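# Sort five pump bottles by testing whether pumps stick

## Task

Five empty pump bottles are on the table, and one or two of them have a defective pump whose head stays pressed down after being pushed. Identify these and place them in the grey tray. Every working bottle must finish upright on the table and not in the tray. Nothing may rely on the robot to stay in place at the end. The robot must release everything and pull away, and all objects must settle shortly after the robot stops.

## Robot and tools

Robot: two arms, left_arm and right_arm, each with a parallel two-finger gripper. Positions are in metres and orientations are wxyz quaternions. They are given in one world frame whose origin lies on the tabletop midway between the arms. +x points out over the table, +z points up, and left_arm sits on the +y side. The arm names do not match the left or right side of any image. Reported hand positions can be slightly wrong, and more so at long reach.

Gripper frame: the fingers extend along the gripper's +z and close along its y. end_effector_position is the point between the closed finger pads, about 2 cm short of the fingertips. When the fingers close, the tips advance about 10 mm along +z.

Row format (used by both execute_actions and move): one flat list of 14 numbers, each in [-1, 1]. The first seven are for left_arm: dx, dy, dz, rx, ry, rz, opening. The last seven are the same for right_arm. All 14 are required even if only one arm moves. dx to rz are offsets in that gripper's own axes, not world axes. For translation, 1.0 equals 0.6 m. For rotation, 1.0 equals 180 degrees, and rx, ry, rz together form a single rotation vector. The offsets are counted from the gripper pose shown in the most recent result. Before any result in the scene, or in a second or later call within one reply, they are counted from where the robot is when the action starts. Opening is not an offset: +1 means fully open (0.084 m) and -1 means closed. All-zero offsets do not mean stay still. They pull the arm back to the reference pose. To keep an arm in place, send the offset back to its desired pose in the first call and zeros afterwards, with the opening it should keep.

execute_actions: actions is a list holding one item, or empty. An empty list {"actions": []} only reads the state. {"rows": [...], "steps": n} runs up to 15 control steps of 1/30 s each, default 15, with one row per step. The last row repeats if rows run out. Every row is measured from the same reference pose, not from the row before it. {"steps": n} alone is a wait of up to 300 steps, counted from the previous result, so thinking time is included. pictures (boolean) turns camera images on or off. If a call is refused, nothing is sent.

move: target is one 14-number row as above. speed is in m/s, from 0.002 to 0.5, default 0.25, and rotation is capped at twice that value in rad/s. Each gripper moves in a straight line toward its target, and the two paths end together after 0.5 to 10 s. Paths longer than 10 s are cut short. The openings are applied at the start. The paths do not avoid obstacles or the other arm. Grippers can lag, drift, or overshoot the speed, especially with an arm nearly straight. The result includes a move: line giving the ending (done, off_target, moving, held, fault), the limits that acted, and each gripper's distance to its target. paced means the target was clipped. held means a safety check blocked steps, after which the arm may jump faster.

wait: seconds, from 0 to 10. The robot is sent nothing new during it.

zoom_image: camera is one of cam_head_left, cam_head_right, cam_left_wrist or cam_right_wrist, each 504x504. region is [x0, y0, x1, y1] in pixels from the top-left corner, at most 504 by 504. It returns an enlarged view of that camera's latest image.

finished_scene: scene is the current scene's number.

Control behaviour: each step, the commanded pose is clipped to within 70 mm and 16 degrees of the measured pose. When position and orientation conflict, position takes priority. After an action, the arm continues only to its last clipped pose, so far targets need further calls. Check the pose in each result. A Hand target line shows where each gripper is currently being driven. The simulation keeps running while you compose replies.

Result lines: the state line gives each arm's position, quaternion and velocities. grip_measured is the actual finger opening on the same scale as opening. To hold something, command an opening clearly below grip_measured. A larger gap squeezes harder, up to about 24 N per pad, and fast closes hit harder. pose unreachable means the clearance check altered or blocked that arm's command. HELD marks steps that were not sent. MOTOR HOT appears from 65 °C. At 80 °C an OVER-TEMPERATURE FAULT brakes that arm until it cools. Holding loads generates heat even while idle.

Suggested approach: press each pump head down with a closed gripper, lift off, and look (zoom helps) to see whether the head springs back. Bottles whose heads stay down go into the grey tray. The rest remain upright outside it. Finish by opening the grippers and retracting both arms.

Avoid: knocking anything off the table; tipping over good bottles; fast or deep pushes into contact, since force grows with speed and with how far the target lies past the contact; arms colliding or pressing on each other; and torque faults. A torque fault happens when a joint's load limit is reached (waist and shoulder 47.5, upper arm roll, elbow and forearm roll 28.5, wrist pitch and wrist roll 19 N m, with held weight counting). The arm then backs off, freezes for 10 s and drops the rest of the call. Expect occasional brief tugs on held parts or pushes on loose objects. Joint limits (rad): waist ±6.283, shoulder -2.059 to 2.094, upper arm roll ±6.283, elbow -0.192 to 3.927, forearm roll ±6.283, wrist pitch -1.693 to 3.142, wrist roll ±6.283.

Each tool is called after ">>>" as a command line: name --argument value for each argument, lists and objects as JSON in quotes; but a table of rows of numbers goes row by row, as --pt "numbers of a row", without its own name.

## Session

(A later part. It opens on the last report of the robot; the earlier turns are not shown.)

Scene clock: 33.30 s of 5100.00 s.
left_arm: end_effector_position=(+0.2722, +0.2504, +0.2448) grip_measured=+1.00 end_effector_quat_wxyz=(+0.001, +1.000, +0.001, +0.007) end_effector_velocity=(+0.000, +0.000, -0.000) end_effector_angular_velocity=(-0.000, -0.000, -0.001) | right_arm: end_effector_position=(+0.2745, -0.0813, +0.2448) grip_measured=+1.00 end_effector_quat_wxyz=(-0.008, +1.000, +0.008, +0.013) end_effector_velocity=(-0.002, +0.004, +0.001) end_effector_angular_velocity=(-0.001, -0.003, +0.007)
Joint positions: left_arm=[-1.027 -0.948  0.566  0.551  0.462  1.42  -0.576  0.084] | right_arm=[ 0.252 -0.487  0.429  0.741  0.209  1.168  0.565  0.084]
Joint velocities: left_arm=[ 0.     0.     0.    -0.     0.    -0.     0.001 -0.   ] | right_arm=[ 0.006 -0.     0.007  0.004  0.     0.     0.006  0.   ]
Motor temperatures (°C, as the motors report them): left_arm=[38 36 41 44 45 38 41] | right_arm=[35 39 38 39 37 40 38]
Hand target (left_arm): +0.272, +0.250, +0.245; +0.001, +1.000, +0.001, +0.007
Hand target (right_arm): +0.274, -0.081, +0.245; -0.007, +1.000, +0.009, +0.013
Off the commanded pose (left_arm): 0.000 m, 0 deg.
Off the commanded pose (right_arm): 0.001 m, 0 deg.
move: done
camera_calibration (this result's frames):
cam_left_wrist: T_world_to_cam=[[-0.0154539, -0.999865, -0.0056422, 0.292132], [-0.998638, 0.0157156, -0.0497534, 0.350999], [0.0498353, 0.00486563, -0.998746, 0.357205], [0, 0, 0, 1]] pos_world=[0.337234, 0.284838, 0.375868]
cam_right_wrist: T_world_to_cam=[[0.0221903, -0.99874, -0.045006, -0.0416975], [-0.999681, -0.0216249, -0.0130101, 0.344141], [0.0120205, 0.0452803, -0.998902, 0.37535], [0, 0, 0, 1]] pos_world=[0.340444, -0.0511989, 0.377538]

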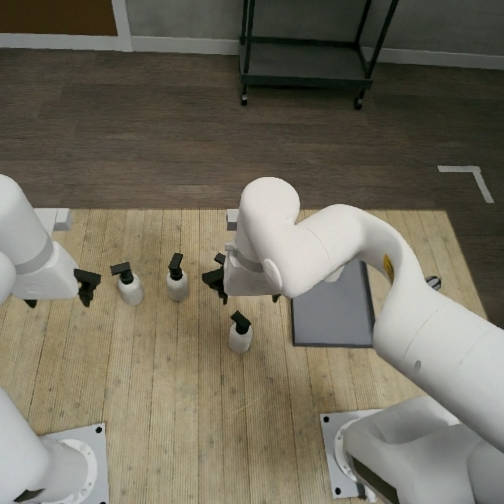

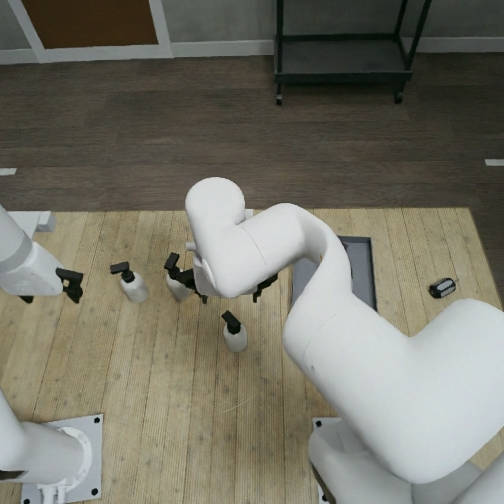

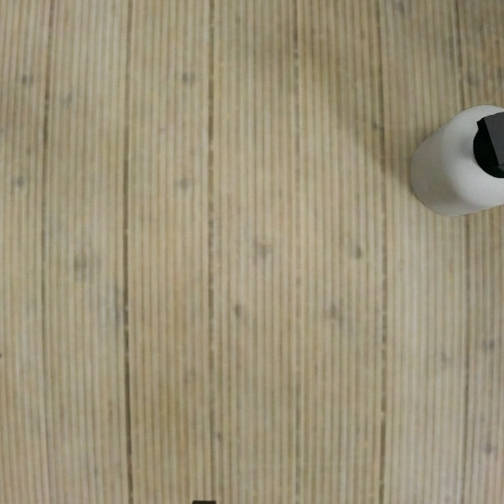

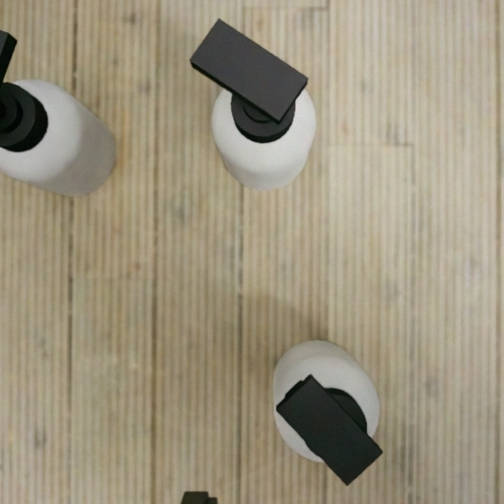

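>>> move --target '[0,0,0,0,0,0,1, 0.006,0,0.284,0,0,0,1]' --speed 0.15

>>> move --target '[0,0,0,0,0,0,1, 0,0,0,0,0,0,-0.6]'

>>> move --target '[0,0,0,0,0,0,1, 0,0,-0.12,0,0,0,-0.6]'

>>> move --target '[0,0,0,0,0,0,1, 0.1,0.4,0,0,0,0,-0.6]'

>>> move --target '[0,0,0,0,0,0,1, 0,0,0.103,0,0,0,-0.6]' --speed 0.1

>>> move --target '[0,0,0,0,0,0,1, 0,0,0,0,0,0,1]'

>>> move --target '[0,0,0,0,0,0,1, 0,0,-0.27,0,0,0,1]'

Scene clock: 36.33 s of 5100.00 s.
left_arm: end_effector_position=(+0.2722, +0.2504, +0.2448) grip_measured=+1.00 end_effector_quat_wxyz=(+0.001, +1.000, +0.001, +0.007) end_effector_velocity=(-0.000, -0.000, -0.000) end_effector_angular_velocity=(-0.000, +0.001, +0.001) | right_arm: end_effector_position=(+0.2831, -0.0780, +0.0754) grip_measured=+1.00 end_effector_quat_wxyz=(-0.008, +1.000, +0.008, +0.014) end_effector_velocity=(-0.000, -0.001, -0.002) end_effector_angular_velocity=(-0.002, +0.001, -0.002)
Joint positions: left_arm=[-1.027 -0.948  0.566  0.551  0.462  1.42  -0.576  0.084] | right_arm=[ 0.202 -0.129  0.551  0.488  0.112  0.568  0.663  0.084]
Joint velocities: left_arm=[-0.     0.     0.    -0.001 -0.    -0.    -0.002  0.   ] | right_arm=[-0.002  0.004  0.002 -0.001 -0.005 -0.003  0.005  0.   ]
Motor temperatures (°C, as the motors report them): left_arm=[38 36 41 44 45 38 41] | right_arm=[35 39 38 39 37 40 38]
Hand target (left_arm): +0.272, +0.250, +0.245; +0.001, +1.000, +0.001, +0.007
Hand target (right_arm): +0.282, -0.079, +0.074; -0.008, +1.000, +0.008, +0.013
Off the commanded pose (left_arm): 0.000 m, 0 deg.
Off the commanded pose (right_arm): 0.001 m, 0 deg.
move: done
camera_calibration (this result's frames):
cam_left_wrist: T_world_to_cam=[[-0.0154538, -0.999865, -0.00564214, 0.292132], [-0.998638, 0.0157156, -0.0497535, 0.350999], [0.0498354, 0.00486557, -0.998746, 0.357205], [0, 0, 0, 1]] pos_world=[0.337234, 0.284838, 0.375868]
cam_right_wrist: T_world_to_cam=[[0.0221525, -0.99866, -0.0467668, -0.046123], [-0.999647, -0.02144, -0.0156813, 0.350774], [0.0146576, 0.0470977, -0.998783, 0.205281], [0, 0, 0, 1]] pos_world=[0.348664, -0.0482089, 0.208374]

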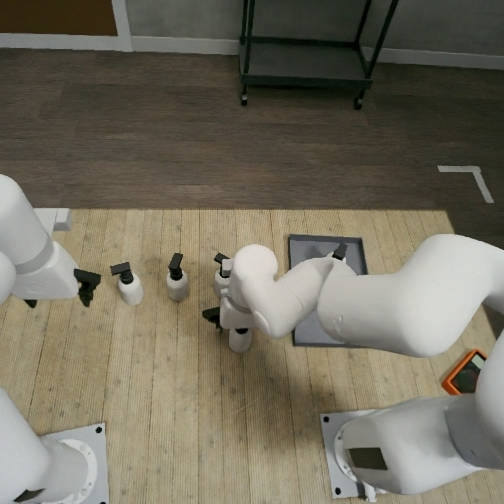

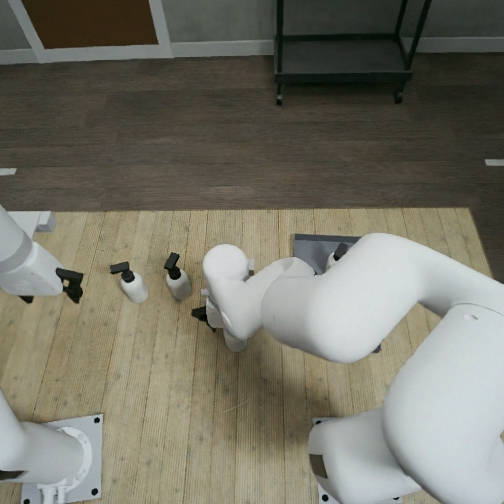

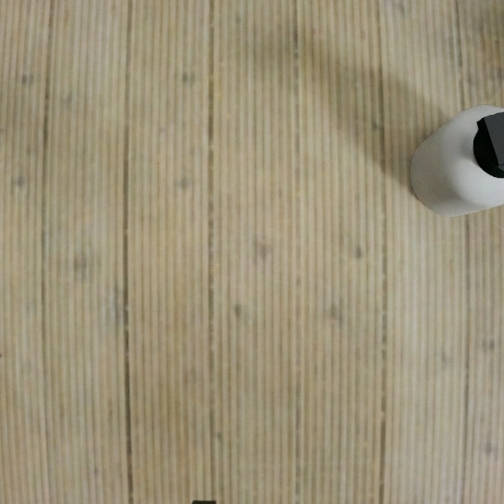

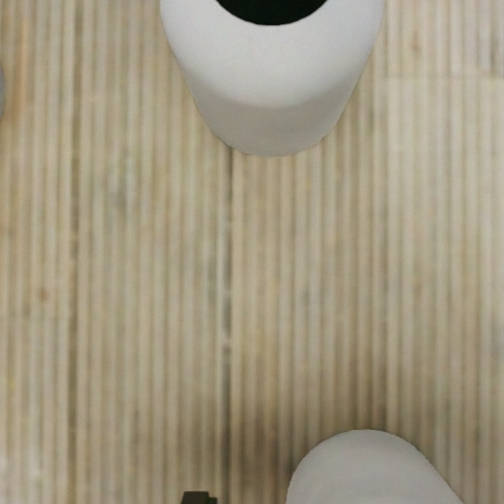

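Scene clock: 36.83 s of 5100.00 s.
left_arm: end_effector_position=(+0.2722, +0.2504, +0.2448) grip_measured=+1.00 end_effector_quat_wxyz=(+0.001, +1.000, +0.001, +0.007) end_effector_velocity=(+0.000, +0.000, +0.001) end_effector_angular_velocity=(-0.001, -0.001, +0.002) | right_arm: end_effector_position=(+0.2831, -0.0781, +0.0753) grip_measured=+0.11 end_effector_quat_wxyz=(-0.008, +1.000, +0.008, +0.014) end_effector_velocity=(-0.001, +0.000, -0.000) end_effector_angular_velocity=(-0.001, -0.000, +0.001)
Joint positions: left_arm=[-1.027 -0.948  0.566  0.551  0.462  1.42  -0.576  0.084] | right_arm=[ 0.202 -0.128  0.55   0.487  0.112  0.568  0.663  0.049]
Joint velocities: left_arm=[ 0.     0.     0.001  0.002 -0.     0.    -0.001  0.   ] | right_arm=[ 0.002 -0.     0.    -0.001 -0.001 -0.     0.001  0.   ]
Motor temperatures (°C, as the motors report them): left_arm=[38 36 41 44 45 38 41] | right_arm=[35 39 38 39 37 40 38]
Hand target (left_arm): +0.272, +0.250, +0.245; +0.001, +1.000, +0.001, +0.007
Hand target (right_arm): +0.283, -0.078, +0.075; -0.008, +1.000, +0.008, +0.014
Off the commanded pose (left_arm): 0.000 m, 0 deg.
Off the commanded pose (right_arm): 0.000 m, 0 deg.
move: done
camera_calibration (this result's frames):
cam_left_wrist: T_world_to_cam=[[-0.0154538, -0.999865, -0.00564214, 0.292132], [-0.998638, 0.0157156, -0.0497535, 0.350999], [0.0498354, 0.00486557, -0.998746, 0.357205], [0, 0, 0, 1]] pos_world=[0.337234, 0.284838, 0.375868]
cam_right_wrist: T_world_to_cam=[[0.0219294, -0.998668, -0.0467012, -0.0461739], [-0.999653, -0.0212224, -0.0155803, 0.350807], [0.0145684, 0.0470266, -0.998787, 0.20525], [0, 0, 0, 1]] pos_world=[0.348708, -0.0483196, 0.20831]

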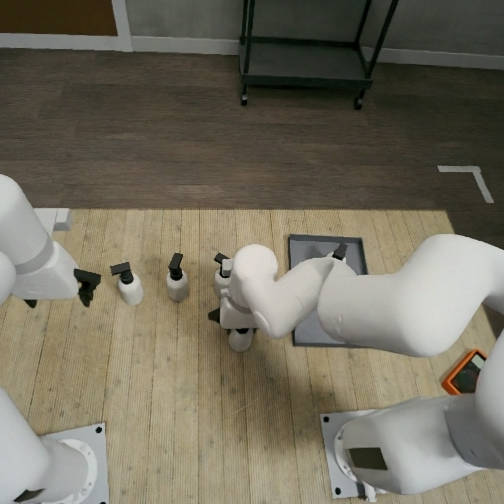

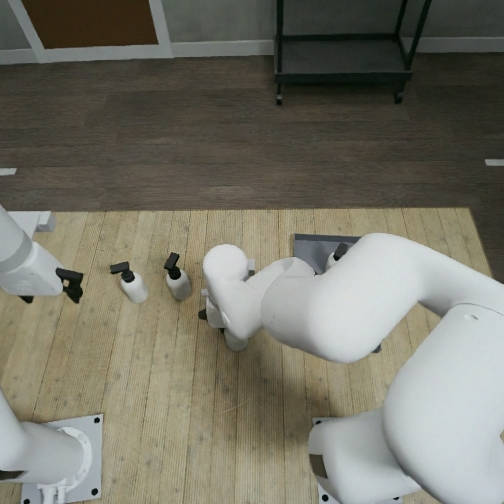

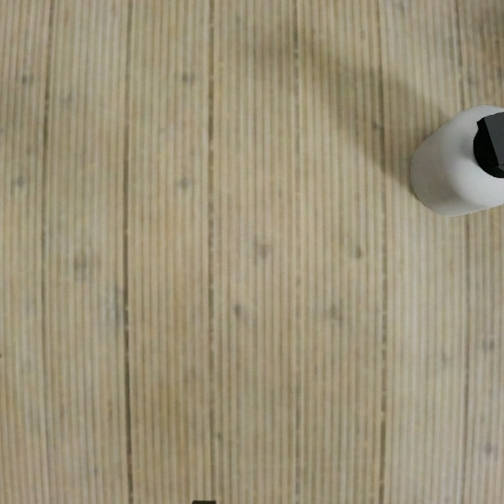

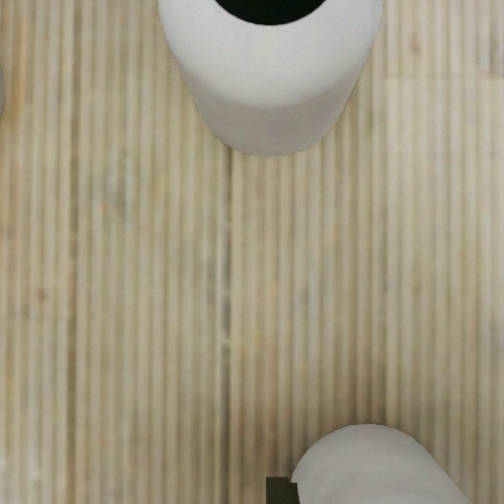

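Scene clock: 37.70 s of 5100.00 s.
left_arm: end_effector_position=(+0.2722, +0.2504, +0.2448) grip_measured=+1.00 end_effector_quat_wxyz=(+0.001, +1.000, +0.001, +0.007) end_effector_velocity=(-0.000, +0.000, -0.000) end_effector_angular_velocity=(-0.000, +0.001, -0.001) | right_arm: end_effector_position=(+0.2809, -0.0794, +0.1469) grip_measured=+0.11 end_effector_quat_wxyz=(-0.008, +1.000, +0.008, +0.014) end_effector_velocity=(+0.001, +0.001, +0.003) end_effector_angular_velocity=(+0.003, -0.005, +0.002)
Joint positions: left_arm=[-1.027 -0.948  0.566  0.551  0.462  1.42  -0.576  0.084] | right_arm=[ 0.233 -0.335  0.502  0.563  0.206  0.838  0.583  0.049]
Joint velocities: left_arm=[ 0.    -0.     0.    -0.    -0.     0.     0.001  0.   ] | right_arm=[ 0.    -0.005 -0.001  0.004  0.     0.003 -0.002  0.   ]
Motor temperatures (°C, as the motors report them): left_arm=[38 36 41 44 45 38 41] | right_arm=[35 39 38 39 37 40 38]
Hand target (left_arm): +0.272, +0.250, +0.245; +0.001, +1.000, +0.001, +0.007
Hand target (right_arm): +0.281, -0.079, +0.147; -0.008, +1.000, +0.008, +0.014
Off the commanded pose (left_arm): 0.000 m, 0 deg.
Off the commanded pose (right_arm): 0.000 m, 0 deg.
move: done
camera_calibration (this result's frames):
cam_left_wrist: T_world_to_cam=[[-0.015454, -0.999865, -0.00564247, 0.292132], [-0.998638, 0.0157158, -0.0497534, 0.350999], [0.0498353, 0.00486589, -0.998746, 0.357205], [0, 0, 0, 1]] pos_world=[0.337234, 0.284838, 0.375868]
cam_right_wrist: T_world_to_cam=[[0.0221381, -0.998693, -0.0460753, -0.0442439], [-0.999663, -0.0214863, -0.0145945, 0.349539], [0.0135854, 0.0463829, -0.998831, 0.277102], [0, 0, 0, 1]] pos_world=[0.346636, -0.0495286, 0.279841]

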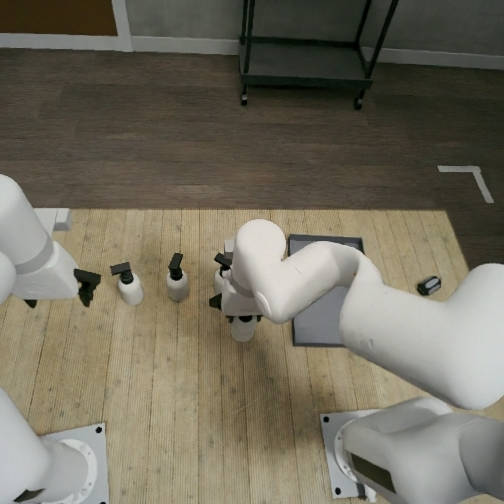

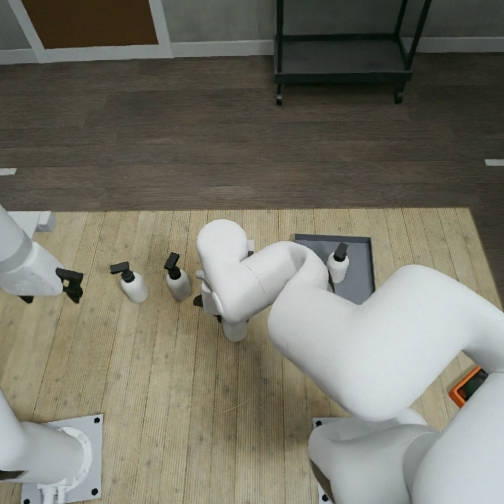

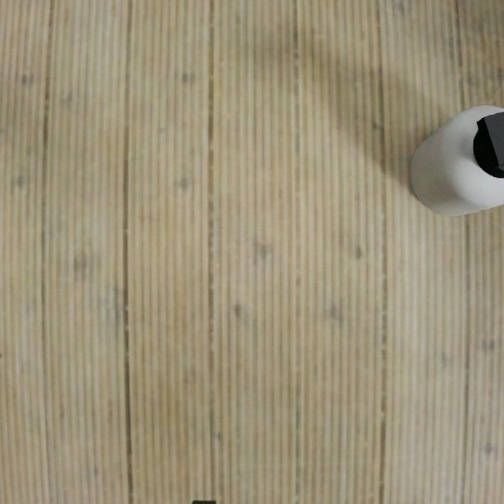

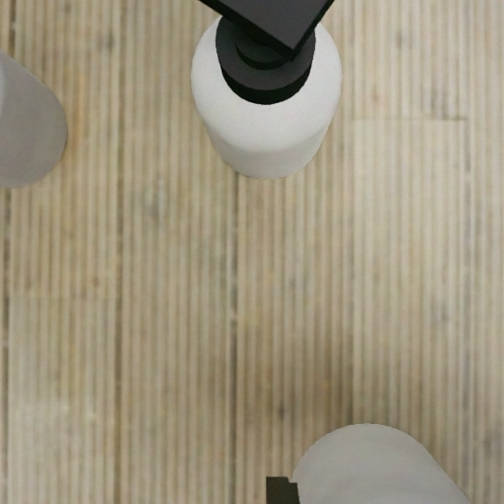

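Scene clock: 39.13 s of 5100.00 s.
left_arm: end_effector_position=(+0.2722, +0.2504, +0.2448) grip_measured=+1.00 end_effector_quat_wxyz=(+0.001, +1.000, +0.001, +0.007) end_effector_velocity=(+0.000, -0.000, +0.001) end_effector_angular_velocity=(+0.001, -0.002, -0.000) | right_arm: end_effector_position=(+0.3449, -0.3189, +0.1451) grip_measured=+0.11 end_effector_quat_wxyz=(-0.007, +1.000, +0.008, +0.014) end_effector_velocity=(+0.001, -0.003, +0.001) end_effector_angular_velocity=(+0.002, -0.002, -0.003)
Joint positions: left_arm=[-1.027 -0.948  0.566  0.551  0.462  1.42  -0.576  0.084] | right_arm=[-0.058 -0.418  0.049  0.452  0.046  0.842 -0.037  0.049]
Joint velocities: left_arm=[-0.    -0.    -0.002  0.001  0.    -0.    -0.    -0.   ] | right_arm=[-0.004  0.002 -0.005  0.003 -0.    -0.001 -0.005  0.   ]
Motor temperatures (°C, as the motors report them): left_arm=[38 36 41 44 45 38 41] | right_arm=[35 39 38 39 37 40 38]
Hand target (left_arm): +0.272, +0.250, +0.245; +0.001, +1.000, +0.001, +0.007
Hand target (right_arm): +0.345, -0.319, +0.145; -0.007, +1.000, +0.008, +0.014
Off the commanded pose (left_arm): 0.000 m, 0 deg.
Off the commanded pose (right_arm): 0.001 m, 0 deg.
move: done
camera_calibration (this result's frames):
cam_left_wrist: T_world_to_cam=[[-0.0154539, -0.999865, -0.00564237, 0.292132], [-0.998638, 0.0157157, -0.0497532, 0.350999], [0.0498352, 0.00486581, -0.998746, 0.357205], [0, 0, 0, 1]] pos_world=[0.337234, 0.284838, 0.375868]
cam_right_wrist: T_world_to_cam=[[0.0230402, -0.998765, -0.0440289, -0.285488], [-0.99963, -0.022379, -0.0154527, 0.408146], [0.0144483, 0.0443686, -0.998911, 0.284602], [0, 0, 0, 1]] pos_world=[0.410461, -0.288629, 0.278029]

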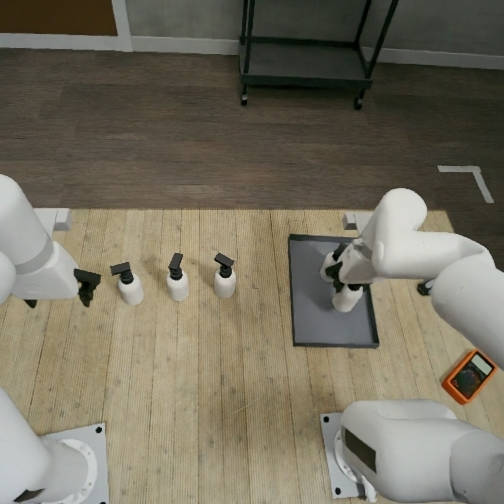

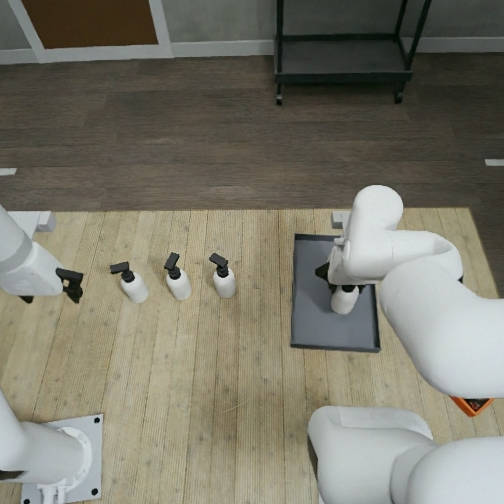

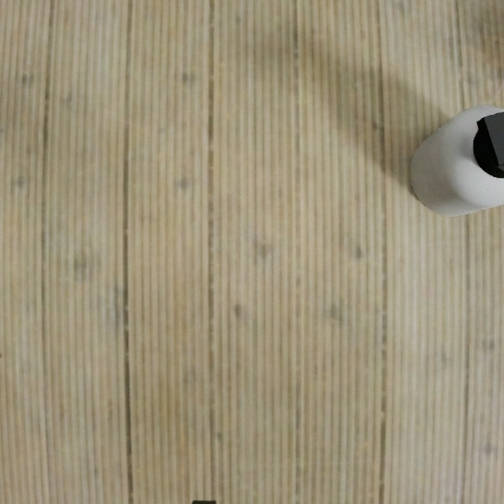

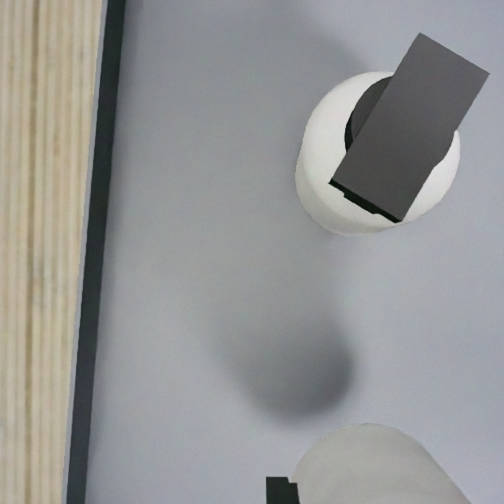

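Scene clock: 40.13 s of 5100.00 s.
left_arm: end_effector_position=(+0.2722, +0.2504, +0.2448) grip_measured=+1.00 end_effector_quat_wxyz=(+0.001, +1.000, +0.001, +0.007) end_effector_velocity=(-0.000, -0.000, +0.000) end_effector_angular_velocity=(-0.000, -0.000, -0.001) | right_arm: end_effector_position=(+0.3468, -0.3180, +0.0836) grip_measured=+0.11 end_effector_quat_wxyz=(-0.007, +1.000, +0.008, +0.014) end_effector_velocity=(-0.000, +0.000, -0.001) end_effector_angular_velocity=(+0.000, +0.001, +0.001)
Joint positions: left_arm=[-1.027 -0.948  0.566  0.551  0.462  1.42  -0.576  0.084] | right_arm=[-0.057 -0.251  0.056  0.38   0.049  0.602 -0.037  0.049]
Joint velocities: left_arm=[-0.     0.    -0.     0.    -0.    -0.     0.001 -0.   ] | right_arm=[ 0.001  0.004 -0.001 -0.     0.    -0.004 -0.001 -0.   ]
Motor temperatures (°C, as the motors report them): left_arm=[38 36 41 44 45 38 41] | right_arm=[35 39 38 39 37 40 38]
Hand target (left_arm): +0.272, +0.250, +0.245; +0.001, +1.000, +0.001, +0.007
Hand target (right_arm): +0.347, -0.318, +0.083; -0.007, +1.000, +0.008, +0.014
Off the commanded pose (left_arm): 0.000 m, 0 deg.
Off the commanded pose (right_arm): 0.000 m, 0 deg.
move: done
camera_calibration (this result's frames):
cam_left_wrist: T_world_to_cam=[[-0.0154539, -0.999865, -0.00564242, 0.292132], [-0.998638, 0.0157157, -0.0497533, 0.350999], [0.0498352, 0.00486585, -0.998746, 0.357205], [0, 0, 0, 1]] pos_world=[0.337234, 0.284838, 0.375868]
cam_right_wrist: T_world_to_cam=[[0.0229727, -0.998775, -0.043818, -0.287402], [-0.999619, -0.0222769, -0.0163012, 0.40921], [0.0153051, 0.0441758, -0.998907, 0.222707], [0, 0, 0, 1]] pos_world=[0.412248, -0.287772, 0.21654]

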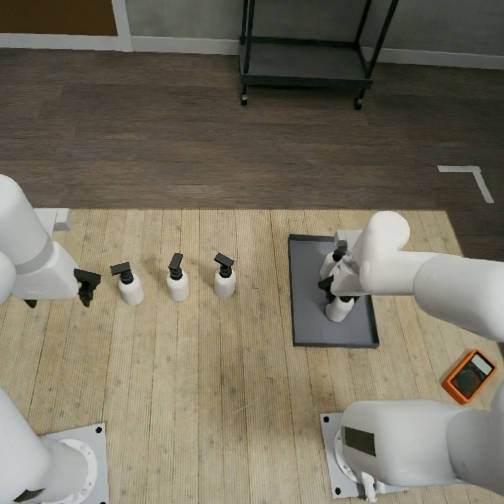

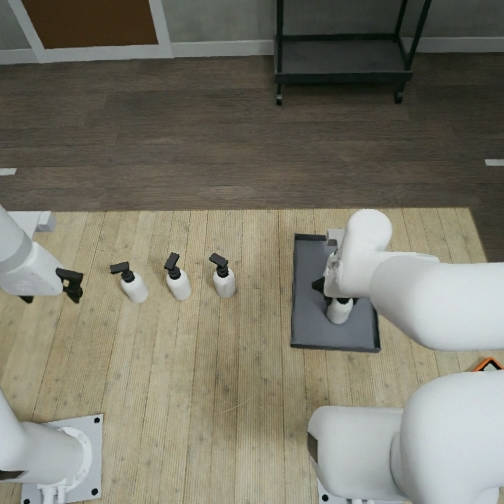

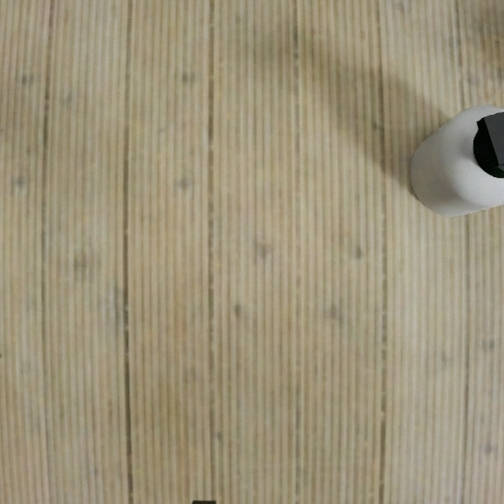

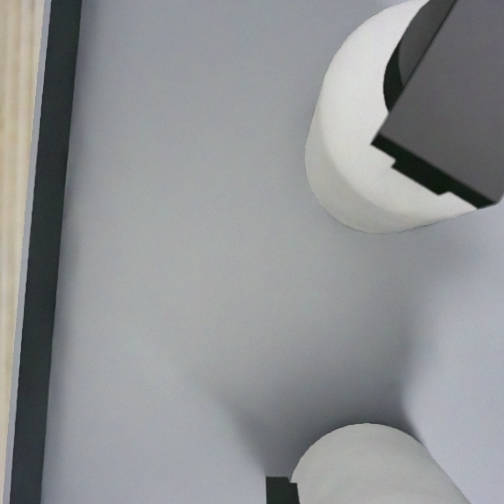

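Scene clock: 40.63 s of 5100.00 s.
left_arm: end_effector_position=(+0.2722, +0.2504, +0.2448) grip_measured=+1.00 end_effector_quat_wxyz=(+0.001, +1.000, +0.001, +0.007) end_effector_velocity=(-0.000, -0.000, -0.000) end_effector_angular_velocity=(+0.000, +0.000, -0.001) | right_arm: end_effector_position=(+0.3468, -0.3180, +0.0836) grip_measured=+1.00 end_effector_quat_wxyz=(-0.007, +1.000, +0.008, +0.014) end_effector_velocity=(+0.000, +0.000, +0.000) end_effector_angular_velocity=(+0.001, -0.001, +0.000)
Joint positions: left_arm=[-1.027 -0.948  0.566  0.551  0.462  1.42  -0.576  0.084] | right_arm=[-0.057 -0.251  0.056  0.38   0.049  0.602 -0.037  0.084]
Joint velocities: left_arm=[-0.    -0.    -0.    -0.001 -0.     0.     0.001  0.   ] | right_arm=[ 0.001  0.    -0.001  0.001  0.001  0.    -0.     0.   ]
Motor temperatures (°C, as the motors report them): left_arm=[38 36 41 44 45 38 41] | right_arm=[35 39 38 39 37 40 38]
Hand target (left_arm): +0.272, +0.250, +0.245; +0.001, +1.000, +0.001, +0.007
Hand target (right_arm): +0.347, -0.318, +0.084; -0.007, +1.000, +0.008, +0.014
Off the commanded pose (left_arm): 0.000 m, 0 deg.
Off the commanded pose (right_arm): 0.000 m, 0 deg.
move: done
camera_calibration (this result's frames):
cam_left_wrist: T_world_to_cam=[[-0.0154539, -0.999865, -0.0056425, 0.292132], [-0.998638, 0.0157157, -0.0497532, 0.350999], [0.0498351, 0.00486593, -0.998746, 0.357205], [0, 0, 0, 1]] pos_world=[0.337234, 0.284838, 0.375868]
cam_right_wrist: T_world_to_cam=[[0.0229737, -0.998775, -0.0438162, -0.287402], [-0.999618, -0.0222764, -0.016336, 0.409221], [0.01534, 0.0441748, -0.998906, 0.222706], [0, 0, 0, 1]] pos_world=[0.412251, -0.287773, 0.216555]

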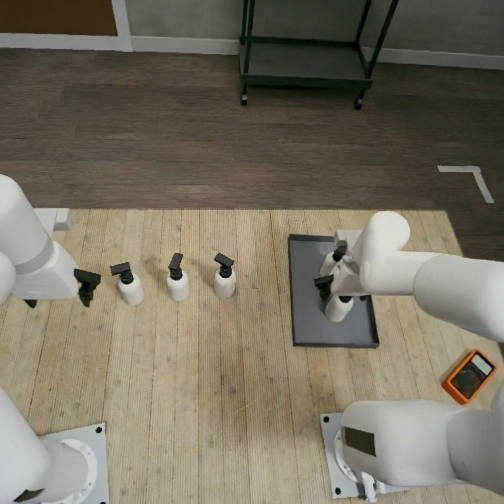

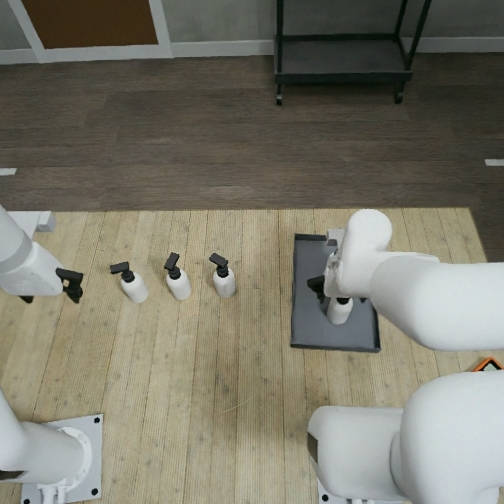

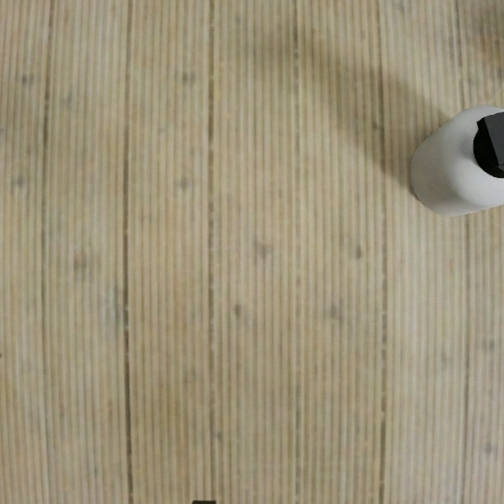

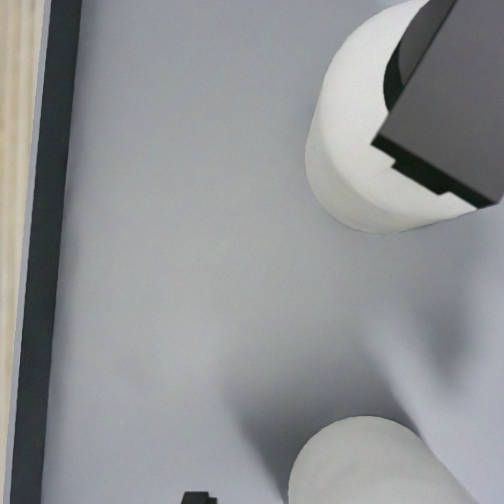

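Scene clock: 41.77 s of 5100.00 s.
left_arm: end_effector_position=(+0.2722, +0.2504, +0.2448) grip_measured=+1.00 end_effector_quat_wxyz=(+0.001, +1.000, +0.001, +0.007) end_effector_velocity=(-0.000, -0.000, -0.000) end_effector_angular_velocity=(-0.000, +0.000, +0.001) | right_arm: end_effector_position=(+0.3420, -0.3203, +0.2450) grip_measured=+1.00 end_effector_quat_wxyz=(-0.007, +1.000, +0.008, +0.014) end_effector_velocity=(+0.002, +0.000, +0.005) end_effector_angular_velocity=(+0.001, -0.008, -0.001)
Joint positions: left_arm=[-1.027 -0.948  0.566  0.551  0.462  1.42  -0.576  0.084] | right_arm=[-0.061 -0.554  0.039  0.653  0.038  1.18  -0.037  0.084]
Joint velocities: left_arm=[-0.  0.  0.  0. -0.  0. -0. -0.] | right_arm=[-0.    -0.004 -0.     0.009  0.001  0.004  0.001  0.   ]
Motor temperatures (°C, as the motors report them): left_arm=[38 36 41 44 45 38 41] | right_arm=[35 39 38 39 37 40 38]
Hand target (left_arm): +0.272, +0.250, +0.245; +0.001, +1.000, +0.001, +0.007
Hand target (right_arm): +0.342, -0.320, +0.246; -0.007, +1.000, +0.008, +0.014
Off the commanded pose (left_arm): 0.000 m, 0 deg.
Off the commanded pose (right_arm): 0.001 m, 0 deg.
move: done
camera_calibration (this result's frames):
cam_left_wrist: T_world_to_cam=[[-0.015454, -0.999865, -0.00564255, 0.292132], [-0.998638, 0.0157158, -0.0497532, 0.350999], [0.0498352, 0.00486598, -0.998746, 0.357205], [0, 0, 0, 1]] pos_world=[0.337234, 0.284838, 0.375868]
cam_right_wrist: T_world_to_cam=[[0.0230646, -0.998757, -0.044182, -0.282439], [-0.999641, -0.0224373, -0.0146434, 0.4066], [0.0136339, 0.0445039, -0.998916, 0.384781], [0, 0, 0, 1]] pos_world=[0.407723, -0.290089, 0.377839]

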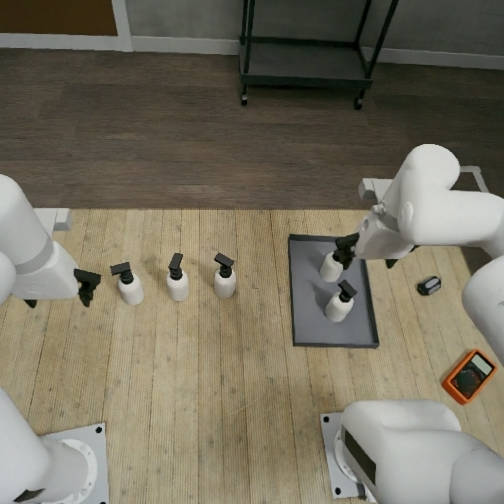

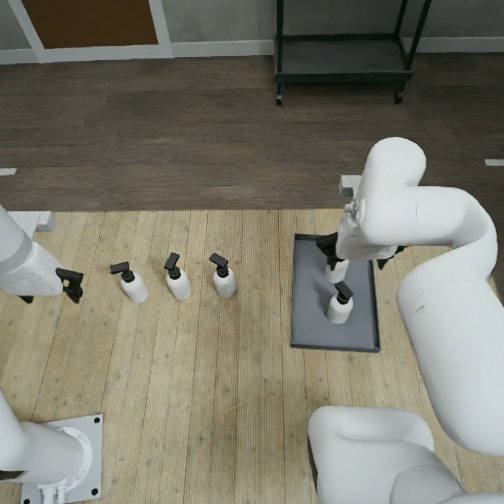

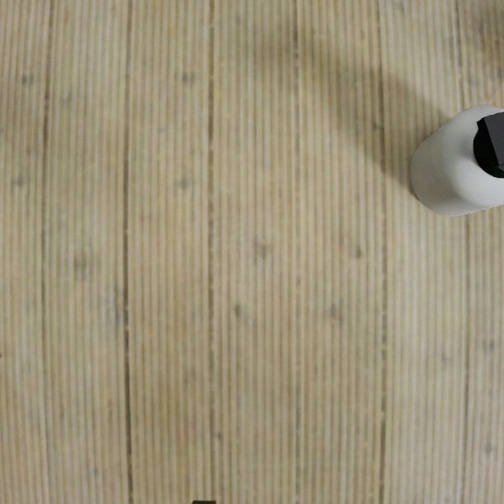

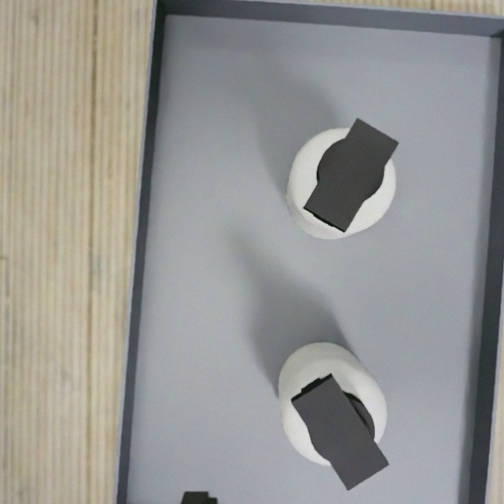

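>>> finished_scene --scene 2

The scene is finished: the task was done.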